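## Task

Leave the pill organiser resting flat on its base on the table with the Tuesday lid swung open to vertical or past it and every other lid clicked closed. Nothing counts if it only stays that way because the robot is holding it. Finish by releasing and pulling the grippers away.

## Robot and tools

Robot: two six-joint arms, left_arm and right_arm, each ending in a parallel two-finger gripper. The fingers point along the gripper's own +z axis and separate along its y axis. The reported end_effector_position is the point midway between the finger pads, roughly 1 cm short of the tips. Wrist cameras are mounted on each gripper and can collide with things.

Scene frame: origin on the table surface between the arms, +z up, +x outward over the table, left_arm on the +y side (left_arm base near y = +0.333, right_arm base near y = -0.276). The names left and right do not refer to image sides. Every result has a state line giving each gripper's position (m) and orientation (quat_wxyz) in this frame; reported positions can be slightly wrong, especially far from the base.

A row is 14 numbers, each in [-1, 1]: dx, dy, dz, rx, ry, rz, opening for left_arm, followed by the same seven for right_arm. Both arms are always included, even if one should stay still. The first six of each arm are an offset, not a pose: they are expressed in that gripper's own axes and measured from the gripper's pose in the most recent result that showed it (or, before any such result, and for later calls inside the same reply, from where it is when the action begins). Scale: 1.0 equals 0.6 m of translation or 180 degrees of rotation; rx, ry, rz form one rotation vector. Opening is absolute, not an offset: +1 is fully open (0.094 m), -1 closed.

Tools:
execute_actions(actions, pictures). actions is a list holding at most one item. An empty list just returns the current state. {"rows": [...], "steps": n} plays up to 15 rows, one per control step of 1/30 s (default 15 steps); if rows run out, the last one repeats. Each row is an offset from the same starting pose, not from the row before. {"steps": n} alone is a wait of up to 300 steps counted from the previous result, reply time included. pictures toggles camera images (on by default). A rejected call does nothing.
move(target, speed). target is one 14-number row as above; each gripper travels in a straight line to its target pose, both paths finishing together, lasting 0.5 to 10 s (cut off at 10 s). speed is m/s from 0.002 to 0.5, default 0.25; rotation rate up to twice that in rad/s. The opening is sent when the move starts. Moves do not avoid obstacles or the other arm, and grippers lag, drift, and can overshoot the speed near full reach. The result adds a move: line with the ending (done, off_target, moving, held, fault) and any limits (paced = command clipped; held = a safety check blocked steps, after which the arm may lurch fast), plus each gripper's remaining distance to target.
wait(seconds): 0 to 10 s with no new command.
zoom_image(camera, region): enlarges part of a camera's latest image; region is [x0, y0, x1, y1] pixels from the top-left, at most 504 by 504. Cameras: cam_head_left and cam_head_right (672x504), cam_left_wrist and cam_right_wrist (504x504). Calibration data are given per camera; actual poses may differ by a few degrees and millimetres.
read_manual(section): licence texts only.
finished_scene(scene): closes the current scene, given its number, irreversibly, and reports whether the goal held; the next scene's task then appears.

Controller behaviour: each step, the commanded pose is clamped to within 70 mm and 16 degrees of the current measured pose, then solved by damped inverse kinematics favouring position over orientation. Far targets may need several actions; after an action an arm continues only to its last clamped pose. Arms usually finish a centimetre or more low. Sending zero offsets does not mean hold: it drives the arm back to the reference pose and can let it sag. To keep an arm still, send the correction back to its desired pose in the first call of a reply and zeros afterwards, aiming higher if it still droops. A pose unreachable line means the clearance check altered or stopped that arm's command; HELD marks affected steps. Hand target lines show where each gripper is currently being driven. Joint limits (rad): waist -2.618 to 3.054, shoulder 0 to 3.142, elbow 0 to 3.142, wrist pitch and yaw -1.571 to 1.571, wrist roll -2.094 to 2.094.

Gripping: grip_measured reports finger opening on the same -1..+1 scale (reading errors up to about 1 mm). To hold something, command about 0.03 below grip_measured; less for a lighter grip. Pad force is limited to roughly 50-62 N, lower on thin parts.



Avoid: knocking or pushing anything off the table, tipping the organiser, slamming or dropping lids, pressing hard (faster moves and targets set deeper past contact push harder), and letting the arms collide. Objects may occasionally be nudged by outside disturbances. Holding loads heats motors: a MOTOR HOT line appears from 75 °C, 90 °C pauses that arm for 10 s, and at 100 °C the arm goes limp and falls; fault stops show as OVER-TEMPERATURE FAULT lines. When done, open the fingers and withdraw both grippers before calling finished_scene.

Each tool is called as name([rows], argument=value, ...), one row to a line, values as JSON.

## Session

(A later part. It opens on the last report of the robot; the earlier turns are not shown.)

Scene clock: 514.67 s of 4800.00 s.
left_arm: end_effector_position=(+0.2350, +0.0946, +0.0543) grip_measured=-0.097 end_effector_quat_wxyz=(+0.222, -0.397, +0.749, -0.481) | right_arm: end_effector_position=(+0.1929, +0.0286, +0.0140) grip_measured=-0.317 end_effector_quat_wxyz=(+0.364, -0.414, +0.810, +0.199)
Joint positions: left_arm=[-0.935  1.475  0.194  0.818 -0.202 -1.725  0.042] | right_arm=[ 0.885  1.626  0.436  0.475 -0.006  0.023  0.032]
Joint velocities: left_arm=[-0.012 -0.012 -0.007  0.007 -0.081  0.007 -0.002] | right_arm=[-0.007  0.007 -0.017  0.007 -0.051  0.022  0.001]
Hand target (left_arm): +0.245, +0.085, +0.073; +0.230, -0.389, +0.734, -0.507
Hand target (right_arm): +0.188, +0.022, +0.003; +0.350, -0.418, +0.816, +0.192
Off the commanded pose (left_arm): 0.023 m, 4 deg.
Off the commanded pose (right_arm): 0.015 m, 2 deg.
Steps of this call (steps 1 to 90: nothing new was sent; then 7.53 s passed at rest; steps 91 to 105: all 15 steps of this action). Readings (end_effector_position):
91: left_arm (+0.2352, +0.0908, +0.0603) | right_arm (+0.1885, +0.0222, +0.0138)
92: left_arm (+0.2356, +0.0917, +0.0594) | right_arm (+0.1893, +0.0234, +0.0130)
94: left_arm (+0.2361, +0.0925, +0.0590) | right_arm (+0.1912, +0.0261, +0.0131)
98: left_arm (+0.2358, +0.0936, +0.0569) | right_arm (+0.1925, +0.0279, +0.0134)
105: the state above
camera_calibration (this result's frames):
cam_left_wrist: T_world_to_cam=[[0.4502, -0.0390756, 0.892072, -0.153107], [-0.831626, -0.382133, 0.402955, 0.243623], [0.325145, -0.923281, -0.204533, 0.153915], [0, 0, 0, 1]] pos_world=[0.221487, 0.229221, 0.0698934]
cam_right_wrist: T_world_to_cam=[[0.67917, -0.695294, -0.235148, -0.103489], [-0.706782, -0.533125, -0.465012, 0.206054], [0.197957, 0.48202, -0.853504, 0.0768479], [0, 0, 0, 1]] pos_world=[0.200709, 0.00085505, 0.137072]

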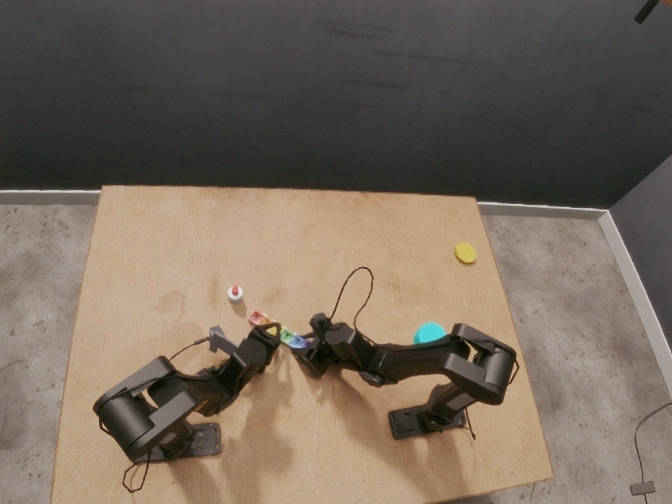

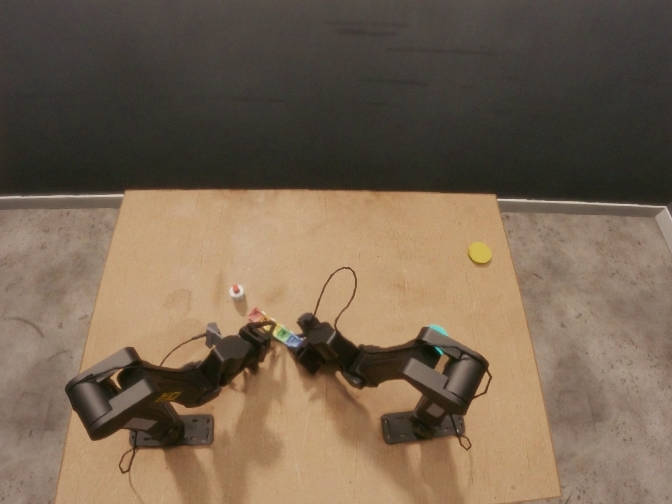

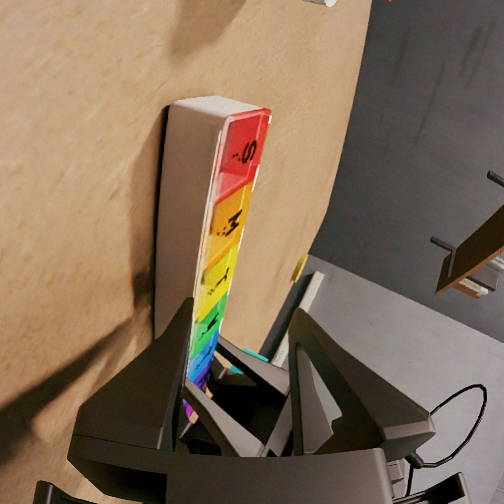

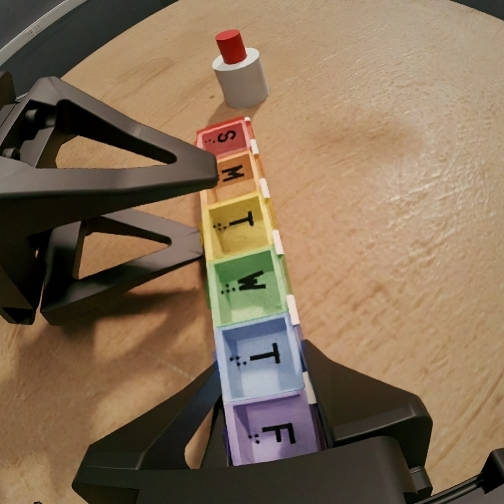

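move(target=[0.001,0.010,-0.051,0.015,0,0,0.4,0,0,0,0,0,0,-0.36], speed=0.05)

move(target=[0,0,0,0,0,0,0.4,-0.049,0,0.012,0,0,0,0.3], speed=0.05)

Scene clock: 547.77 s of 4800.00 s.
left_arm: end_effector_position=(+0.2125, +0.1095, +0.0596) grip_measured=+0.398 end_effector_quat_wxyz=(+0.225, -0.394, +0.740, -0.495) | right_arm: end_effector_position=(+0.1929, +0.0286, +0.0140) grip_measured=-0.317 end_effector_quat_wxyz=(+0.364, -0.414, +0.810, +0.199)
Joint positions: left_arm=[-0.984  1.338  0.087  0.817 -0.247 -1.746  0.066] | right_arm=[ 0.885  1.626  0.436  0.475 -0.006  0.023  0.032]
Joint velocities: left_arm=[ 0.007  0.022 -0.022 -0.066  0.037 -0.007  0.001] | right_arm=[ 0.007 -0.002  0.002  0.007  0.007  0.022 -0.   ]
Hand target (left_arm): +0.210, +0.112, +0.063; +0.231, -0.391, +0.738, -0.499
Hand target (right_arm): +0.193, +0.029, +0.014; +0.364, -0.414, +0.810, +0.199
Off the commanded pose (left_arm): 0.004 m, 1 deg.
Off the commanded pose (right_arm): 0.000 m, 0 deg.
After step 90, 29.10 s passed at rest.
move: done
camera_calibration (this result's frames):
cam_left_wrist: T_world_to_cam=[[0.430059, -0.0158582, 0.902662, -0.146022], [-0.840684, -0.371499, 0.394004, 0.229717], [0.329089, -0.928298, -0.173098, 0.173918], [0, 0, 0, 1]] pos_world=[0.198683, 0.244471, 0.0714036]
cam_right_wrist: T_world_to_cam=[[0.67917, -0.695294, -0.235148, -0.103489], [-0.706782, -0.533125, -0.465012, 0.206054], [0.197957, 0.48202, -0.853504, 0.0768479], [0, 0, 0, 1]] pos_world=[0.200709, 0.00085505, 0.137072]

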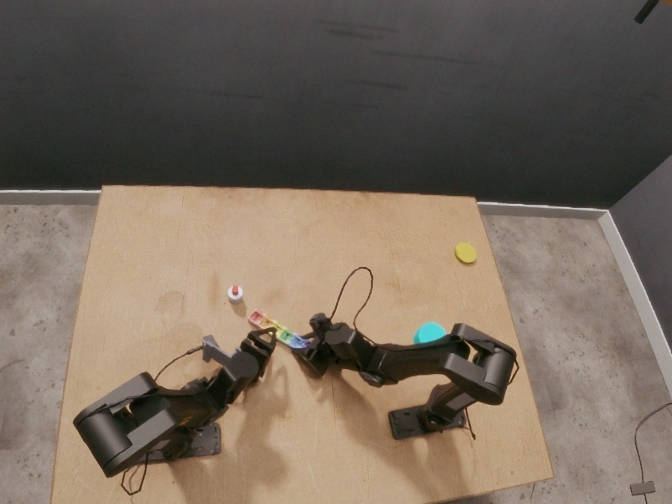

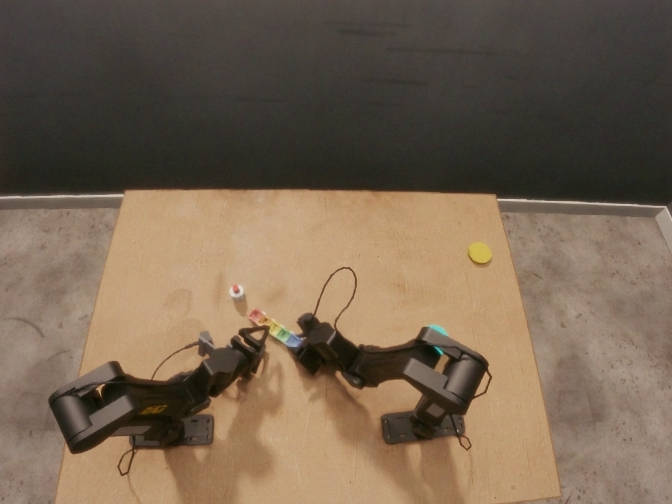

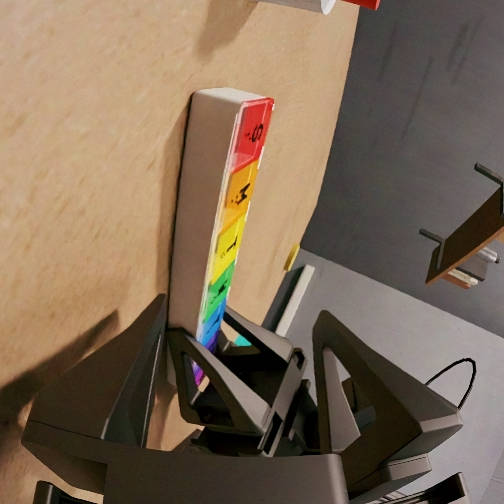

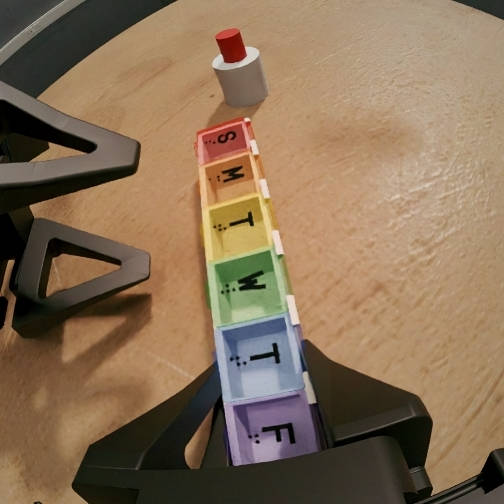

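Scene clock: 548.87 s of 4800.00 s.
left_arm: end_effector_position=(+0.2123, +0.1094, +0.0595) grip_measured=+0.398 end_effector_quat_wxyz=(+0.224, -0.396, +0.740, -0.496) | right_arm: end_effector_position=(+0.2000, +0.0388, +0.0223) grip_measured=+0.298 end_effector_quat_wxyz=(+0.354, -0.417, +0.815, +0.194)
Joint positions: left_arm=[-0.984  1.338  0.087  0.817 -0.246 -1.751  0.066] | right_arm=[ 0.885  1.626  0.519  0.368 -0.006  0.023  0.061]
Joint velocities: left_arm=[-0.007 -0.012  0.012 -0.022  0.051  0.022  0.   ] | right_arm=[ 0.007 -0.007 -0.017 -0.066  0.037 -0.007 -0.001]
Hand target (left_arm): +0.212, +0.110, +0.060; +0.225, -0.394, +0.741, -0.495
Hand target (right_arm): +0.207, +0.048, +0.032; +0.364, -0.414, +0.810, +0.199
Off the commanded pose (left_arm): 0.000 m, 0 deg.
Off the commanded pose (right_arm): 0.015 m, 1 deg.
move: off_target (right_arm)
camera_calibration (this result's frames):
cam_left_wrist: T_world_to_cam=[[0.433197, -0.0118301, 0.901222, -0.146908], [-0.838763, -0.371258, 0.398301, 0.228946], [0.329874, -0.928454, -0.170751, 0.173581], [0, 0, 0, 1]] pos_world=[0.198412, 0.244422, 0.0708465]
cam_right_wrist: T_world_to_cam=[[0.675937, -0.69997, -0.230545, -0.0985044], [-0.713096, -0.542256, -0.444356, 0.221513], [0.186021, 0.464758, -0.865677, 0.0809388], [0, 0, 0, 1]] pos_world=[0.209486, 0.0135496, 0.145788]

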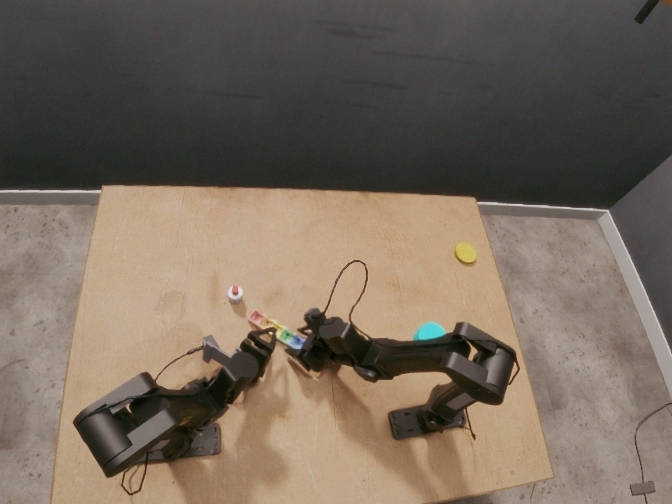

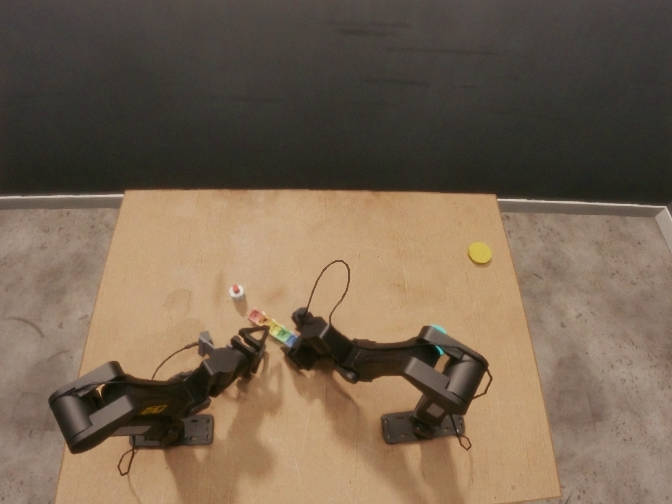

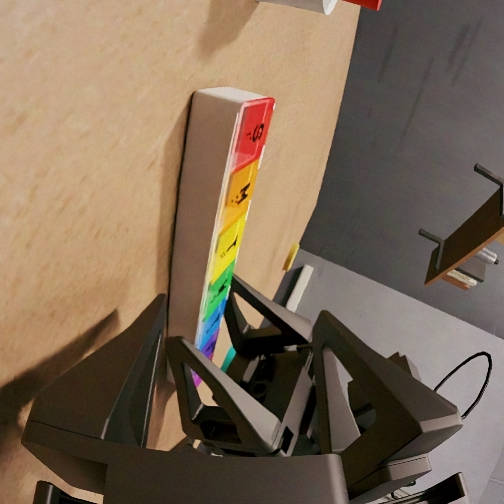

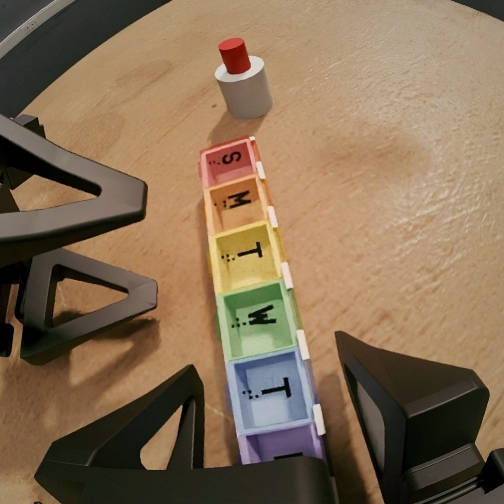

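move(target=[0,0,0,0,0,0,0.4,-0.0235,0,0.0257,0,0,0,0.3], speed=0.05)

Scene clock: 554.27 s of 4800.00 s.
left_arm: end_effector_position=(+0.2123, +0.1093, +0.0595) grip_measured=+0.398 end_effector_quat_wxyz=(+0.222, -0.398, +0.739, -0.497) | right_arm: end_effector_position=(+0.2055, +0.0468, +0.0145) grip_measured=+0.298 end_effector_quat_wxyz=(+0.347, -0.419, +0.818, +0.190)
Joint positions: left_arm=[-0.984  1.338  0.087  0.817 -0.245 -1.757  0.066] | right_arm=[ 0.885  1.689  0.563  0.367 -0.006  0.022  0.061]
Joint velocities: left_arm=[-0.007 -0.017  0.017  0.037  0.037  0.066 -0.001] | right_arm=[-0.007 -0.002 -0.007 -0.007  0.022 -0.007 -0.   ]
Hand target (left_arm): +0.212, +0.109, +0.059; +0.224, -0.396, +0.740, -0.496
Hand target (right_arm): +0.212, +0.056, +0.023; +0.354, -0.416, +0.815, +0.194
Off the commanded pose (left_arm): 0.000 m, 0 deg.
Off the commanded pose (right_arm): 0.014 m, 1 deg.
After step 90, 1.63 s passed at rest.
move: off_target (right_arm)
camera_calibration (this result's frames):
cam_left_wrist: T_world_to_cam=[[0.43612, -0.00753026, 0.899857, -0.147868], [-0.836918, -0.370879, 0.402513, 0.228156], [0.330707, -0.928651, -0.16805, 0.173196], [0, 0, 0, 1]] pos_world=[0.19816, 0.244343, 0.0703301]
cam_right_wrist: T_world_to_cam=[[0.673978, -0.703204, -0.226401, -0.0979441], [-0.71725, -0.549475, -0.428519, 0.227303], [0.176934, 0.451199, -0.874708, 0.0720767], [0, 0, 0, 1]] pos_world=[0.216292, 0.0235016, 0.138275]

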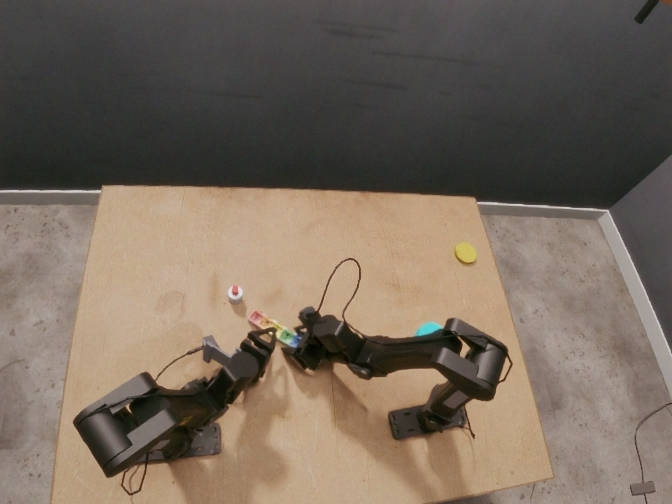

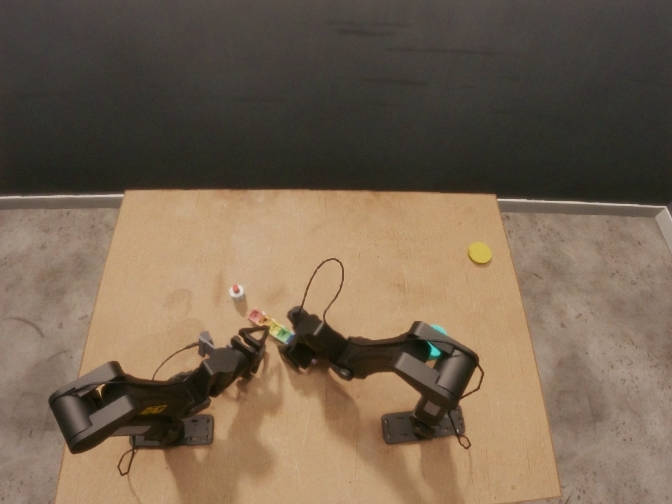

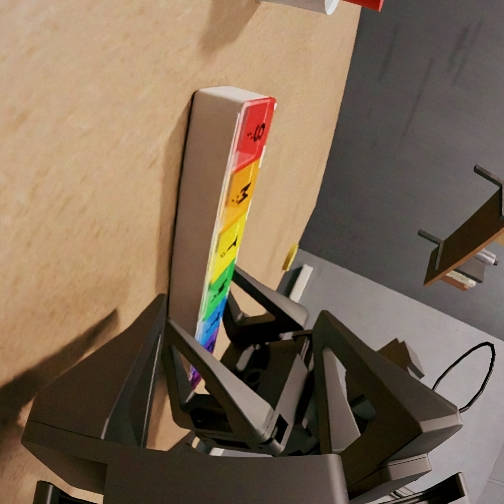

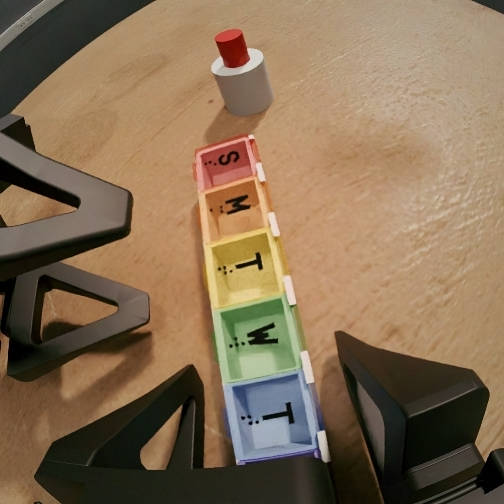

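move(target=[0,0,0,0,0,0,0.4,-0.039,0,0.004,0,0,0,0.3], speed=0.03)

Scene clock: 558.83 s of 4800.00 s.
left_arm: end_effector_position=(+0.2122, +0.1092, +0.0595) grip_measured=+0.398 end_effector_quat_wxyz=(+0.220, -0.400, +0.738, -0.497) | right_arm: end_effector_position=(+0.2085, +0.0511, +0.0182) grip_measured=+0.298 end_effector_quat_wxyz=(+0.335, -0.421, +0.823, +0.184)
Joint positions: left_arm=[-0.984  1.338  0.087  0.817 -0.245 -1.762  0.066] | right_arm=[ 0.885  1.689  0.616  0.287 -0.006  0.022  0.061]
Joint velocities: left_arm=[-0.002 -0.007 -0.002  0.022 -0.051  0.022 -0.001] | right_arm=[-0.002  0.002  0.007 -0.081  0.037  0.007  0.   ]
Hand target (left_arm): +0.212, +0.109, +0.059; +0.222, -0.398, +0.739, -0.497
Hand target (right_arm): +0.216, +0.061, +0.030; +0.347, -0.418, +0.818, +0.190
Off the commanded pose (left_arm): 0.000 m, 0 deg.
Off the commanded pose (right_arm): 0.017 m, 2 deg.
After step 90, 0.53 s passed at rest.
move: off_target (right_arm)
camera_calibration (this result's frames):
cam_left_wrist: T_world_to_cam=[[0.439035, -0.00323382, 0.898464, -0.148824], [-0.835059, -0.370481, 0.406719, 0.227362], [0.331548, -0.928834, -0.165355, 0.172807], [0, 0, 0, 1]] pos_world=[0.197906, 0.244262, 0.0698146]
cam_right_wrist: T_world_to_cam=[[0.670436, -0.708327, -0.220881, -0.0951848], [-0.723847, -0.559015, -0.404411, 0.234807], [0.162979, 0.431015, -0.887504, 0.0770371], [0, 0, 0, 1]] pos_world=[0.221224, 0.0306346, 0.142305]

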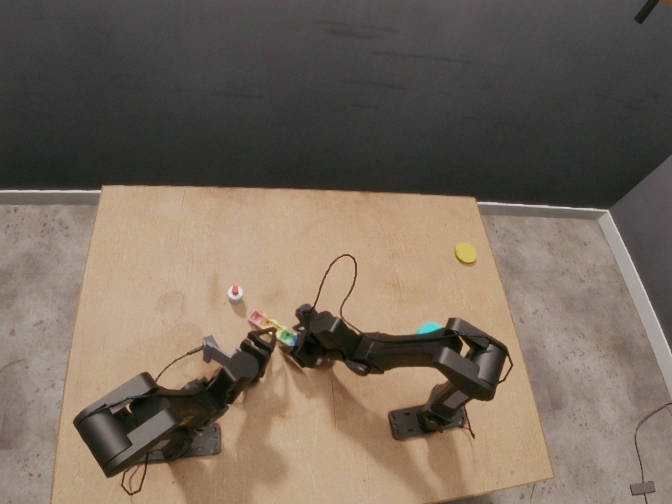

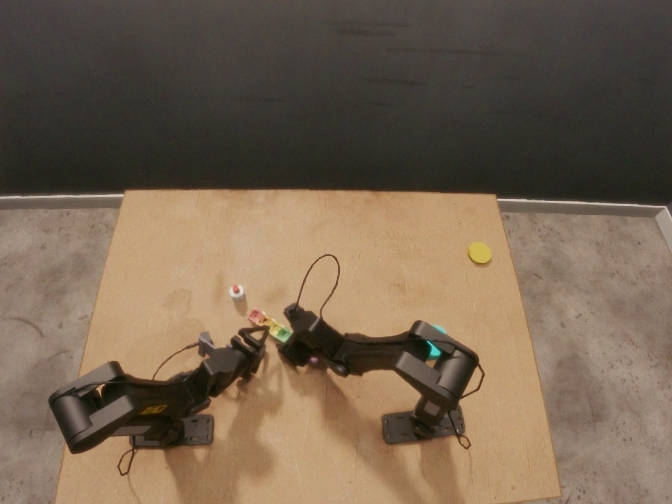

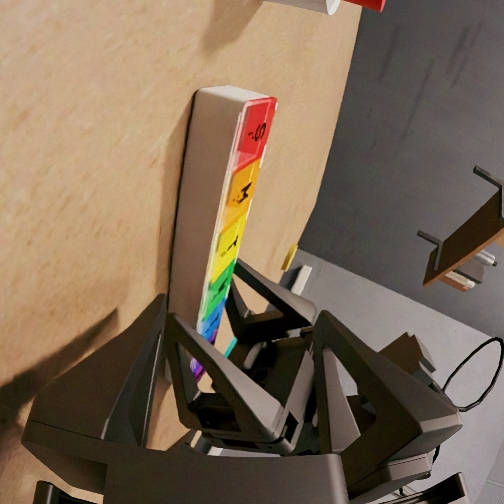

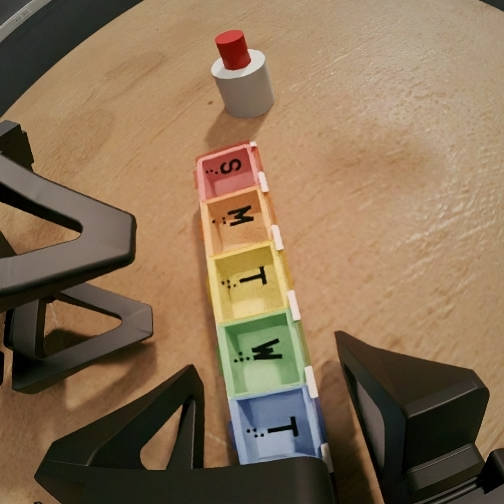

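execute_actions([
  {"rows":[[0,0,0,0,0,0,0.4,-0.01,0,0,0,0,0,0.1],[0,0,0,0,0,0,0.4,-0.01,0,0,0,0,0,-0.1],[0,0,0,0,0,0,0.4,-0.01,0,0,0,0,0,-0.25],[0,0,0,0,0,0,0.4,-0.01,0,0,0,0,0,-0.36]],"steps":12},
])

Scene clock: 562.70 s of 4800.00 s.
left_arm: end_effector_position=(+0.2121, +0.1091, +0.0594) grip_measured=+0.398 end_effector_quat_wxyz=(+0.219, -0.401, +0.737, -0.498) | right_arm: end_effector_position=(+0.2072, +0.0492, +0.0160) grip_measured=-0.321 end_effector_quat_wxyz=(+0.330, -0.422, +0.825, +0.181)
Joint positions: left_arm=[-0.984  1.338  0.087  0.817 -0.244 -1.767  0.066] | right_arm=[ 0.885  1.689  0.616  0.274 -0.006  0.022  0.032]
Joint velocities: left_arm=[-0.022 -0.007  0.012  0.037  0.037 -0.125  0.   ] | right_arm=[-0.017  0.007  0.002 -0.066 -0.066  0.081  0.001]
Hand target (left_arm): +0.212, +0.109, +0.059; +0.220, -0.400, +0.738, -0.497
Hand target (right_arm): +0.211, +0.054, +0.023; +0.335, -0.421, +0.823, +0.184
Off the commanded pose (left_arm): 0.000 m, 0 deg.
Off the commanded pose (right_arm): 0.009 m, 1 deg.
Steps of this call (steps 1 to 90: nothing new was sent; then 0.47 s passed at rest; steps 91 to 102: all 12 steps of this action). Readings (end_effector_position):
91: left_arm (+0.2122, +0.1092, +0.0595) | right_arm (+0.2077, +0.0500, +0.0169)
92: left_arm (+0.2121, +0.1092, +0.0595) | right_arm (+0.2076, +0.0498, +0.0167)
94: left_arm (+0.2121, +0.1092, +0.0595) | right_arm (+0.2072, +0.0493, +0.0161)
98: left_arm (+0.2121, +0.1091, +0.0594) | right_arm (+0.2072, +0.0492, +0.0160)
102: the state above
camera_calibration (this result's frames):
cam_left_wrist: T_world_to_cam=[[0.441752, 0.000743087, 0.897137, -0.149704], [-0.83333, -0.370048, 0.410639, 0.22661], [0.332289, -0.929012, -0.16285, 0.172452], [0, 0, 0, 1]] pos_world=[0.197669, 0.244178, 0.0693341]
cam_right_wrist: T_world_to_cam=[[0.668816, -0.71067, -0.218251, -0.0957383], [-0.726788, -0.563269, -0.393074, 0.232527], [0.156411, 0.421516, -0.89323, 0.0779776], [0, 0, 0, 1]] pos_world=[0.220833, 0.0300683, 0.140157]

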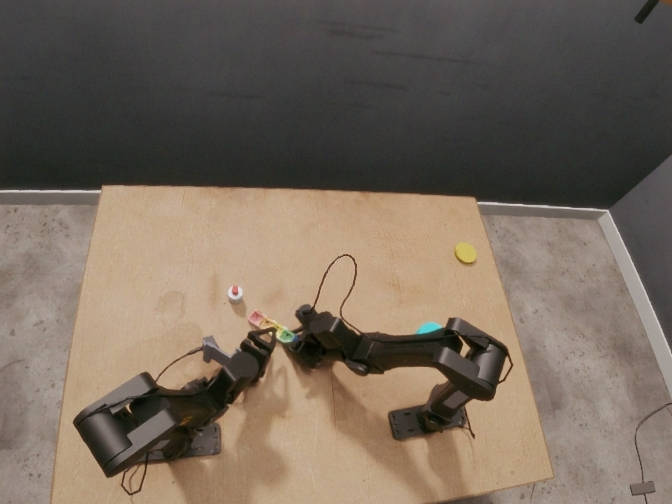

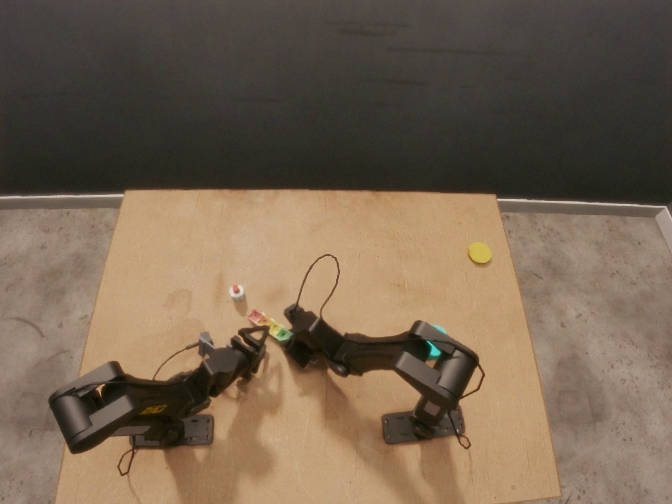

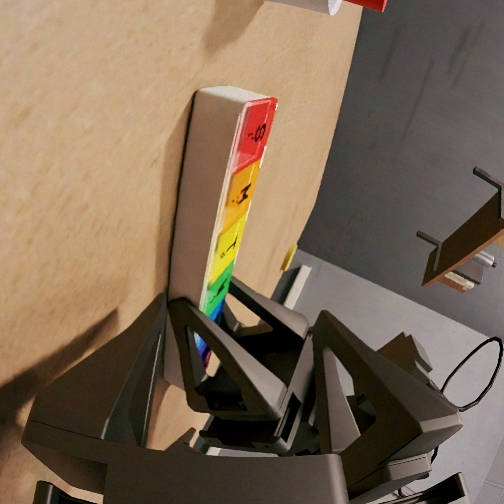

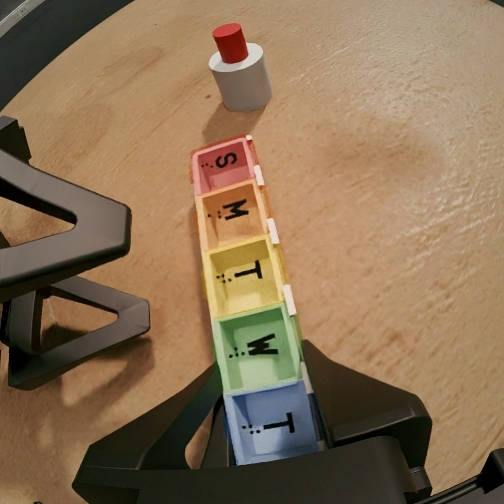

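zoom_image(camera="cam_right_wrist", region=[120, 220, 300, 370])

Region (120, 220, 300, 370) of cam_right_wrist's 504x504 image, scaled by 2.800, with more detail than that image has.

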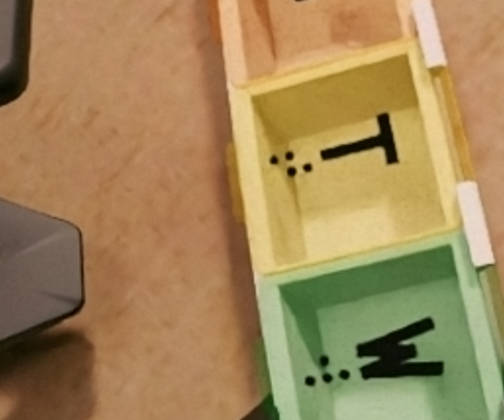

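move(target=[-0.014,-0.021,0.056,0.012,0,0.027,0.4,0,0,0,0,0,0,-0.36], speed=0.03)

Scene clock: 579.70 s of 4800.00 s.
left_arm: end_effector_position=(+0.2366, +0.1013, +0.0470) grip_measured=+0.398 end_effector_quat_wxyz=(+0.238, -0.370, +0.752, -0.491) | right_arm: end_effector_position=(+0.2072, +0.0492, +0.0160) grip_measured=-0.321 end_effector_quat_wxyz=(+0.330, -0.422, +0.825, +0.181)
Joint positions: left_arm=[-0.897  1.577  0.141  1.014 -0.161 -1.649  0.066] | right_arm=[ 0.885  1.689  0.616  0.274 -0.006  0.022  0.032]
Joint velocities: left_arm=[-0.012 -0.017  0.007  0.007 -0.007 -0.022 -0.001] | right_arm=[-0.007  0.002  0.007  0.007  0.007 -0.081  0.001]
Hand target (left_arm): +0.246, +0.096, +0.056; +0.248, -0.365, +0.744, -0.502
Hand target (right_arm): +0.207, +0.049, +0.016; +0.330, -0.422, +0.825, +0.181
Off the commanded pose (left_arm): 0.015 m, 2 deg.
Off the commanded pose (right_arm): 0.000 m, 0 deg.
After step 90, 12.10 s passed at rest.
move: off_target (left_arm)
camera_calibration (this result's frames):
cam_left_wrist: T_world_to_cam=[[0.397944, -0.0629735, 0.915246, -0.133413], [-0.864439, -0.35983, 0.351095, 0.258337], [0.307223, -0.93089, -0.197629, 0.162763], [0, 0, 0, 1]] pos_world=[0.226403, 0.236071, 0.0635715]
cam_right_wrist: T_world_to_cam=[[0.668816, -0.71067, -0.218251, -0.0957383], [-0.726788, -0.563269, -0.393074, 0.232527], [0.156411, 0.421516, -0.89323, 0.0779776], [0, 0, 0, 1]] pos_world=[0.220833, 0.0300683, 0.140157]

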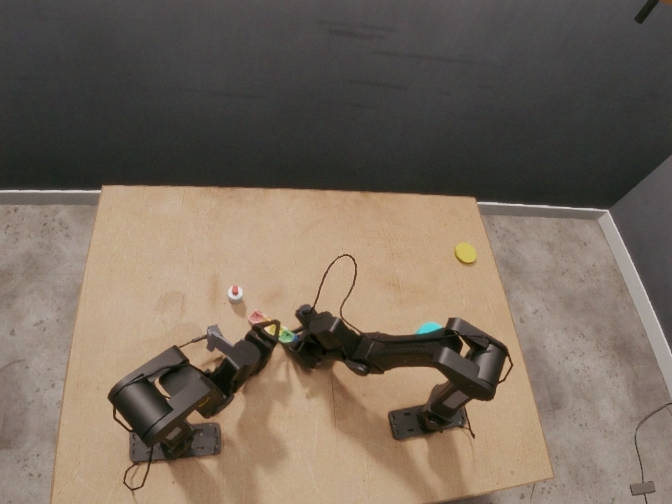

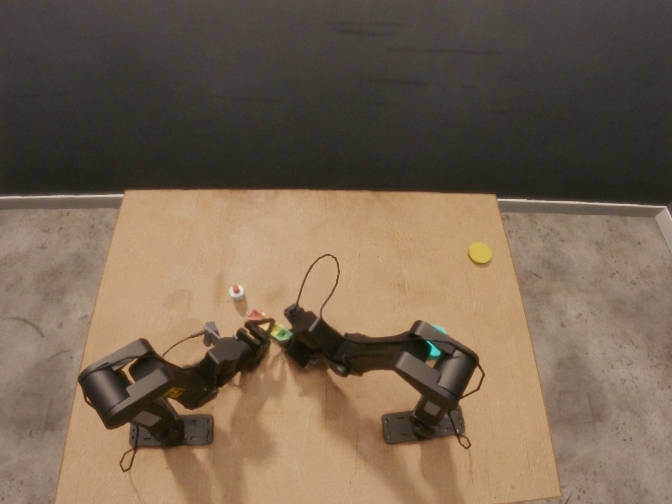

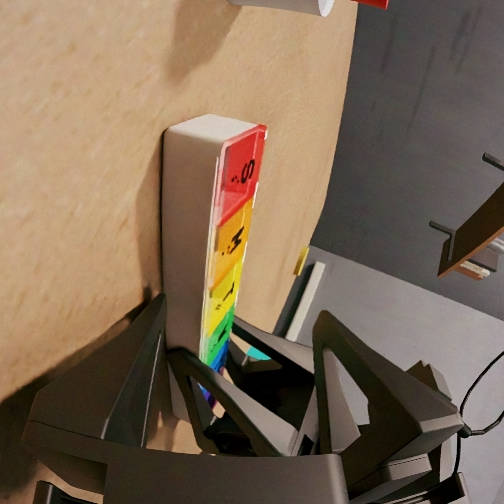

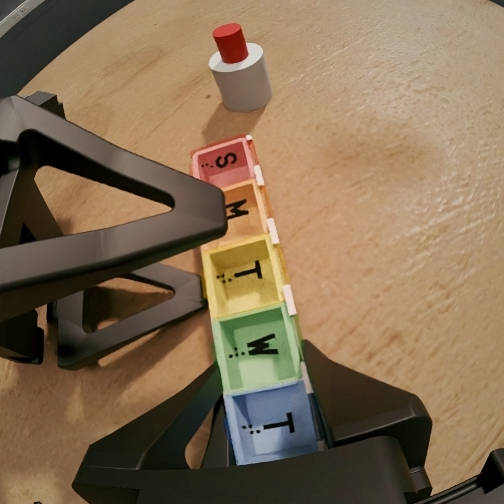

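execute_actions([
  {"rows":[[0,-0.018,0.010,0.011,0,0,0.36,0.008,0,0.006,0,0,0,-0.42],[0,-0.018,0.010,0.011,0,0,0.32,0.008,0,0.006,0,0,0,-0.42],[0,-0.018,0.010,0.011,0,0,0.28,0.008,0,0.006,0,0,0,-0.42],[0,-0.018,0.010,0.011,0,0,0.24,0.008,0,0.006,0,0,0,-0.42],[0,-0.018,0.010,0.011,0,0,0.20,0.008,0,0.006,0,0,0,-0.42],[0,-0.018,0.010,0.011,0,0,0.16,0.008,0,0.006,0,0,0,-0.42],[0,-0.018,0.010,0.011,0,0,0.12,0.008,0,0.006,0,0,0,-0.42],[0,-0.018,0.010,0.011,0,0,0.08,0.008,0,0.006,0,0,0,-0.42],[0,-0.018,0.010,0.011,0,0,0.04,0.008,0,0.006,0,0,0,-0.42],[0,-0.018,0.010,0.011,0,0,0.0,0.008,0,0.006,0,0,0,-0.42],[0,-0.018,0.010,0.011,0,0,-0.04,0.008,0,0.006,0,0,0,-0.42],[0,-0.018,0.010,0.011,0,0,-0.08,0.008,0,0.006,0,0,0,-0.42],[0,-0.018,0.010,0.011,0,0,-0.12,0.008,0,0.006,0,0,0,-0.42]],"steps":15},
])

Scene clock: 602.50 s of 4800.00 s.
left_arm: end_effector_position=(+0.2368, +0.0999, +0.0480) grip_measured=-0.117 end_effector_quat_wxyz=(+0.237, -0.368, +0.750, -0.495) | right_arm: end_effector_position=(+0.2086, +0.0510, +0.0158) grip_measured=-0.321 end_effector_quat_wxyz=(+0.334, -0.421, +0.824, +0.183)
Joint positions: left_arm=[-0.897  1.586  0.141  1.031 -0.157 -1.648  0.041] | right_arm=[ 0.885  1.698  0.616  0.292 -0.005  0.023  0.032]
Joint velocities: left_arm=[-0.007  0.022  0.002 -0.051 -0.051 -0.022 -0.002] | right_arm=[ 0.002 -0.002 -0.012  0.022 -0.007 -0.051 -0.   ]
Hand target (left_arm): +0.244, +0.096, +0.054; +0.244, -0.366, +0.743, -0.504
Hand target (right_arm): +0.207, +0.049, +0.010; +0.330, -0.422, +0.825, +0.181
Off the commanded pose (left_arm): 0.011 m, 2 deg.
Off the commanded pose (right_arm): 0.007 m, 1 deg.
Steps of this call (steps 1 to 90: nothing new was sent; then 19.30 s passed at rest; steps 91 to 105: all 15 steps of this action). Readings (end_effector_position):
91: left_arm (+0.2367, +0.1008, +0.0478) | right_arm (+0.2072, +0.0493, +0.0157)
92: left_arm (+0.2367, +0.1006, +0.0483) | right_arm (+0.2075, +0.0497, +0.0156)
94: left_arm (+0.2370, +0.1001, +0.0493) | right_arm (+0.2080, +0.0504, +0.0156)
98: left_arm (+0.2372, +0.0997, +0.0504) | right_arm (+0.2083, +0.0509, +0.0158)
105: the state above
camera_calibration (this result's frames):
cam_left_wrist: T_world_to_cam=[[0.393342, -0.0589258, 0.917502, -0.133864], [-0.86763, -0.353915, 0.349231, 0.257973], [0.304139, -0.933419, -0.190336, 0.162245], [0, 0, 0, 1]] pos_world=[0.227134, 0.234855, 0.063609]
cam_right_wrist: T_world_to_cam=[[0.66881, -0.710105, -0.220103, -0.095503], [-0.725625, -0.559109, -0.40108, 0.234188], [0.161747, 0.427958, -0.889207, 0.0753473], [0, 0, 0, 1]] pos_world=[0.221618, 0.0308738, 0.139907]

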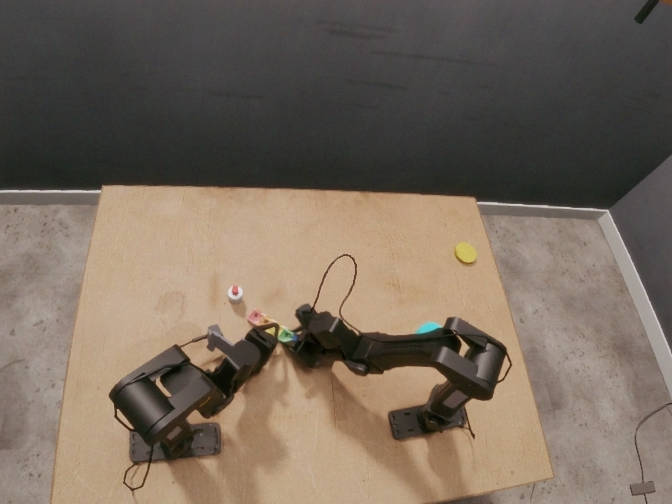

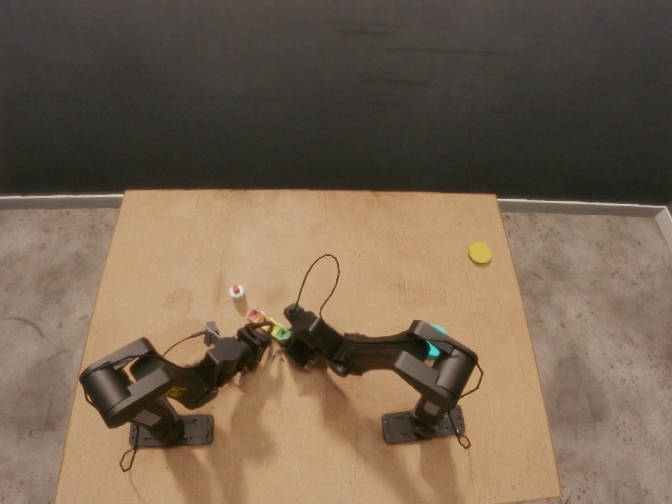

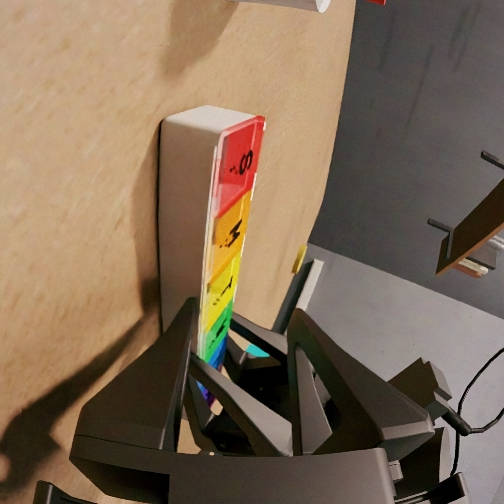

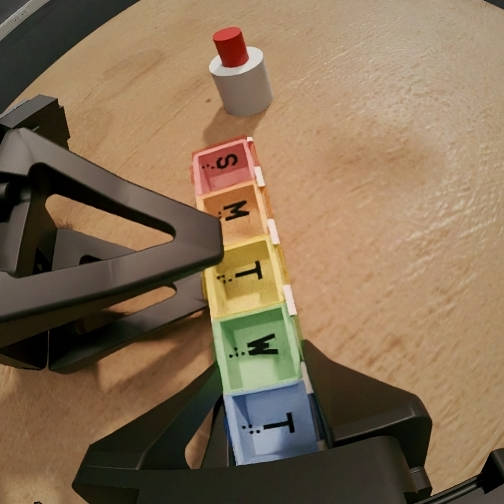

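execute_actions([
  {"rows":[[0,-0.016,0.010,0.011,0,0,-0.14,0,0,0,0,0,0,-0.42],[0,-0.016,0.010,0.011,0,0,-0.17,0,0,0,0,0,0,-0.42],[0,-0.016,0.010,0.011,0,0,-0.20,0,0,0,0,0,0,-0.42],[0,-0.016,0.010,0.011,0,0,-0.23,0,0,0,0,0,0,-0.42],[0,-0.016,0.010,0.011,0,0,-0.26,0,0,0,0,0,0,-0.42],[0,-0.016,0.010,0.011,0,0,-0.29,0,0,0,0,0,0,-0.42],[0,-0.016,0.010,0.011,0,0,-0.32,0,0,0,0,0,0,-0.42],[0,-0.016,0.010,0.011,0,0,-0.35,0,0,0,0,0,0,-0.42],[0,-0.016,0.010,0.011,0,0,-0.38,0,0,0,0,0,0,-0.42],[0,-0.016,0.010,0.011,0,0,-0.41,0,0,0,0,0,0,-0.42],[0,-0.016,0.010,0.011,0,0,-0.44,0,0,0,0,0,0,-0.42],[0,-0.016,0.010,0.011,0,0,-0.47,0,0,0,0,0,0,-0.42],[0,-0.016,0.010,0.011,0,0,-0.50,0,0,0,0,0,0,-0.42]],"steps":15},
])

Scene clock: 609.90 s of 4800.00 s.
left_arm: end_effector_position=(+0.2358, +0.1005, +0.0418) grip_measured=-0.497 end_effector_quat_wxyz=(+0.235, -0.369, +0.755, -0.488) | right_arm: end_effector_position=(+0.2097, +0.0503, +0.0158) grip_measured=-0.321 end_effector_quat_wxyz=(+0.335, -0.417, +0.825, +0.180)
Joint positions: left_arm=[-0.897  1.608  0.141  1.036 -0.155 -1.648  0.024] | right_arm=[0.885 1.698 0.616 0.292 0.002 0.028 0.032]
Joint velocities: left_arm=[-0.007 -0.012  0.002  0.022  0.022 -0.022 -0.002] | right_arm=[-0.027 -0.002 -0.002  0.022 -0.051 -0.022 -0.   ]
Hand target (left_arm): +0.244, +0.095, +0.054; +0.244, -0.364, +0.742, -0.508
Hand target (right_arm): +0.209, +0.051, +0.016; +0.334, -0.420, +0.824, +0.183
Off the commanded pose (left_arm): 0.016 m, 3 deg.
Off the commanded pose (right_arm): 0.001 m, 0 deg.
Steps of this call (steps 1 to 90: nothing new was sent; then 3.90 s passed at rest; steps 91 to 105: all 15 steps of this action). Readings (end_effector_position):
91: left_arm (+0.2368, +0.0998, +0.0479) | right_arm (+0.2087, +0.0510, +0.0158)
92: left_arm (+0.2368, +0.0998, +0.0472) | right_arm (+0.2087, +0.0510, +0.0158)
94: left_arm (+0.2367, +0.0999, +0.0458) | right_arm (+0.2089, +0.0508, +0.0158)
98: left_arm (+0.2364, +0.1001, +0.0441) | right_arm (+0.2093, +0.0506, +0.0158)
105: the state above
camera_calibration (this result's frames):
cam_left_wrist: T_world_to_cam=[[0.404491, -0.071078, 0.911776, -0.128987], [-0.86391, -0.356823, 0.35544, 0.258623], [0.300079, -0.931464, -0.205737, 0.16334], [0, 0, 0, 1]] pos_world=[0.226586, 0.23526, 0.0592871]
cam_right_wrist: T_world_to_cam=[[0.663248, -0.71584, -0.218345, -0.09528], [-0.729549, -0.553347, -0.401951, 0.235181], [0.166913, 0.425887, -0.889247, 0.0745393], [0, 0, 0, 1]] pos_world=[0.222329, 0.0301861, 0.140011]

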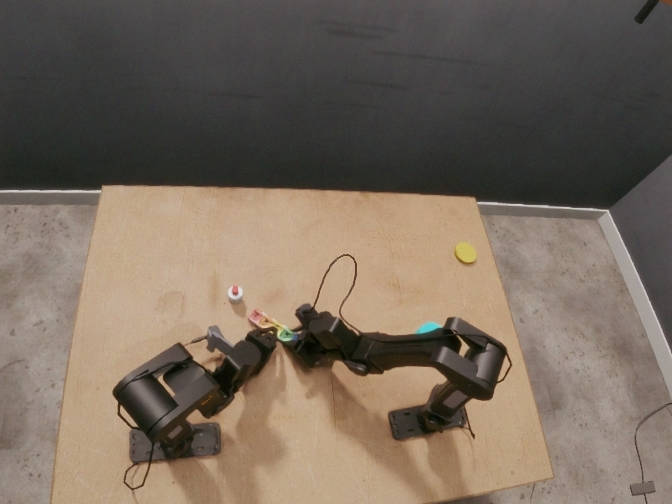

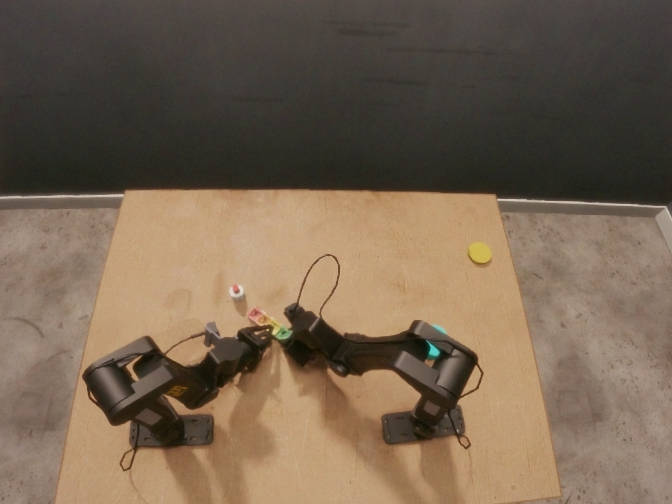

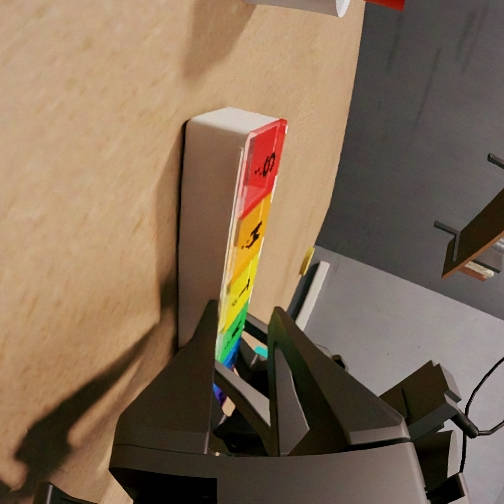

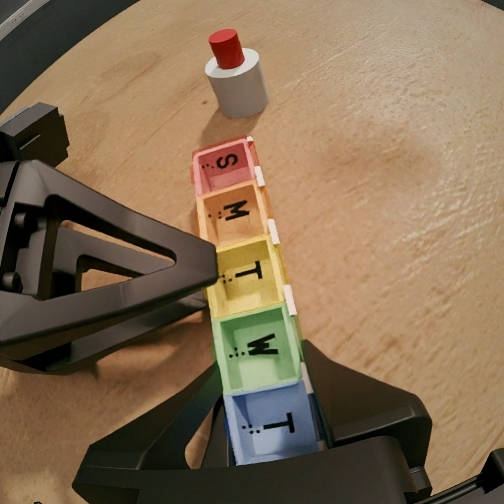

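move(target=[0,-0.073,0,0.02,0,0,-0.5,0,0,0,0,0,0,-0.42], speed=0.02)

Scene clock: 623.37 s of 4800.00 s.
left_arm: end_effector_position=(+0.2400, +0.0945, +0.0622) grip_measured=-0.498 end_effector_quat_wxyz=(+0.234, -0.367, +0.754, -0.493) | right_arm: end_effector_position=(+0.2098, +0.0503, +0.0158) grip_measured=-0.321 end_effector_quat_wxyz=(+0.335, -0.417, +0.825, +0.180)
Joint positions: left_arm=[-0.897  1.473  0.189  0.861 -0.15  -1.648  0.024] | right_arm=[0.885 1.698 0.616 0.292 0.003 0.028 0.032]
Joint velocities: left_arm=[ 0.002  0.007 -0.002 -0.007 -0.022  0.007 -0.   ] | right_arm=[ 0.022 -0.002  0.017 -0.037 -0.007 -0.007 -0.   ]
Hand target (left_arm): +0.250, +0.090, +0.083; +0.247, -0.361, +0.739, -0.512
Hand target (right_arm): +0.210, +0.050, +0.016; +0.335, -0.418, +0.825, +0.180
Off the commanded pose (left_arm): 0.023 m, 3 deg.
Off the commanded pose (right_arm): 0.000 m, 0 deg.
After step 90, 8.07 s passed at rest.
move: off_target (left_arm)
camera_calibration (this result's frames):
cam_left_wrist: T_world_to_cam=[[0.400305, -0.0657275, 0.914022, -0.149344], [-0.867125, -0.349774, 0.354614, 0.252983], [0.296393, -0.934526, -0.197011, 0.161266], [0, 0, 0, 1]] pos_world=[0.231353, 0.229378, 0.0785629]
cam_right_wrist: T_world_to_cam=[[0.662862, -0.716198, -0.218343, -0.0952459], [-0.729847, -0.552954, -0.401953, 0.235243], [0.167145, 0.425796, -0.889247, 0.0745025], [0, 0, 0, 1]] pos_world=[0.222374, 0.0301406, 0.140011]

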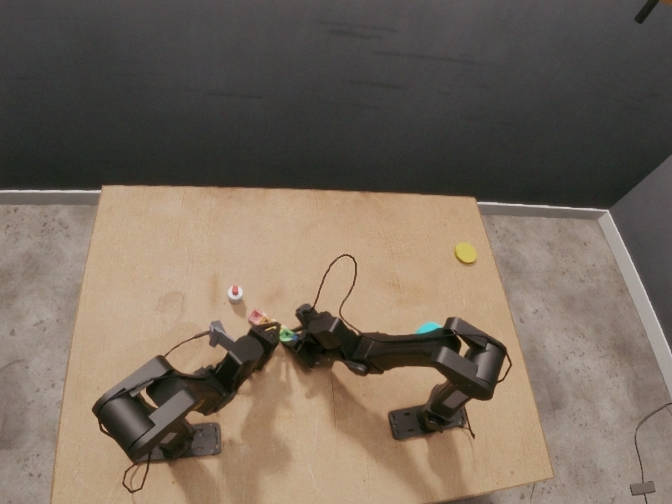

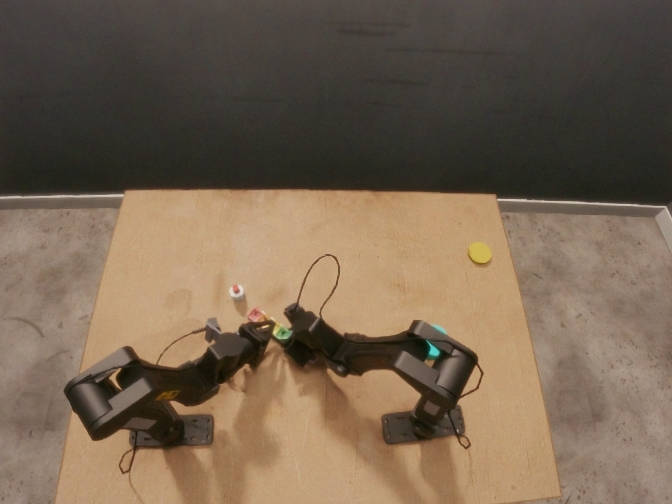

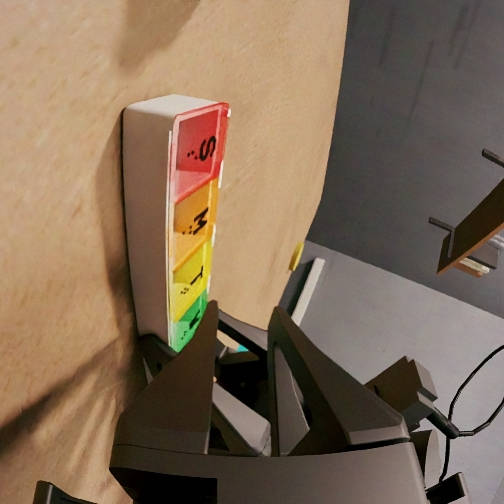

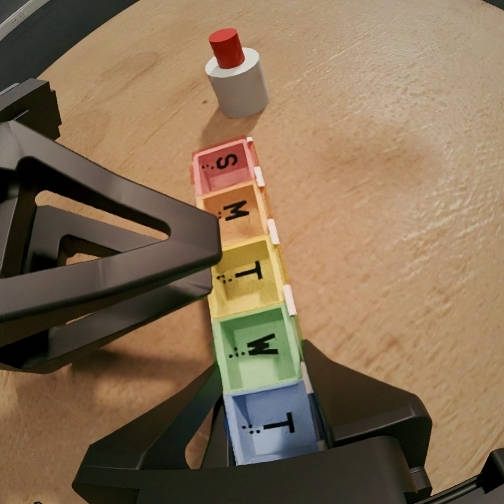

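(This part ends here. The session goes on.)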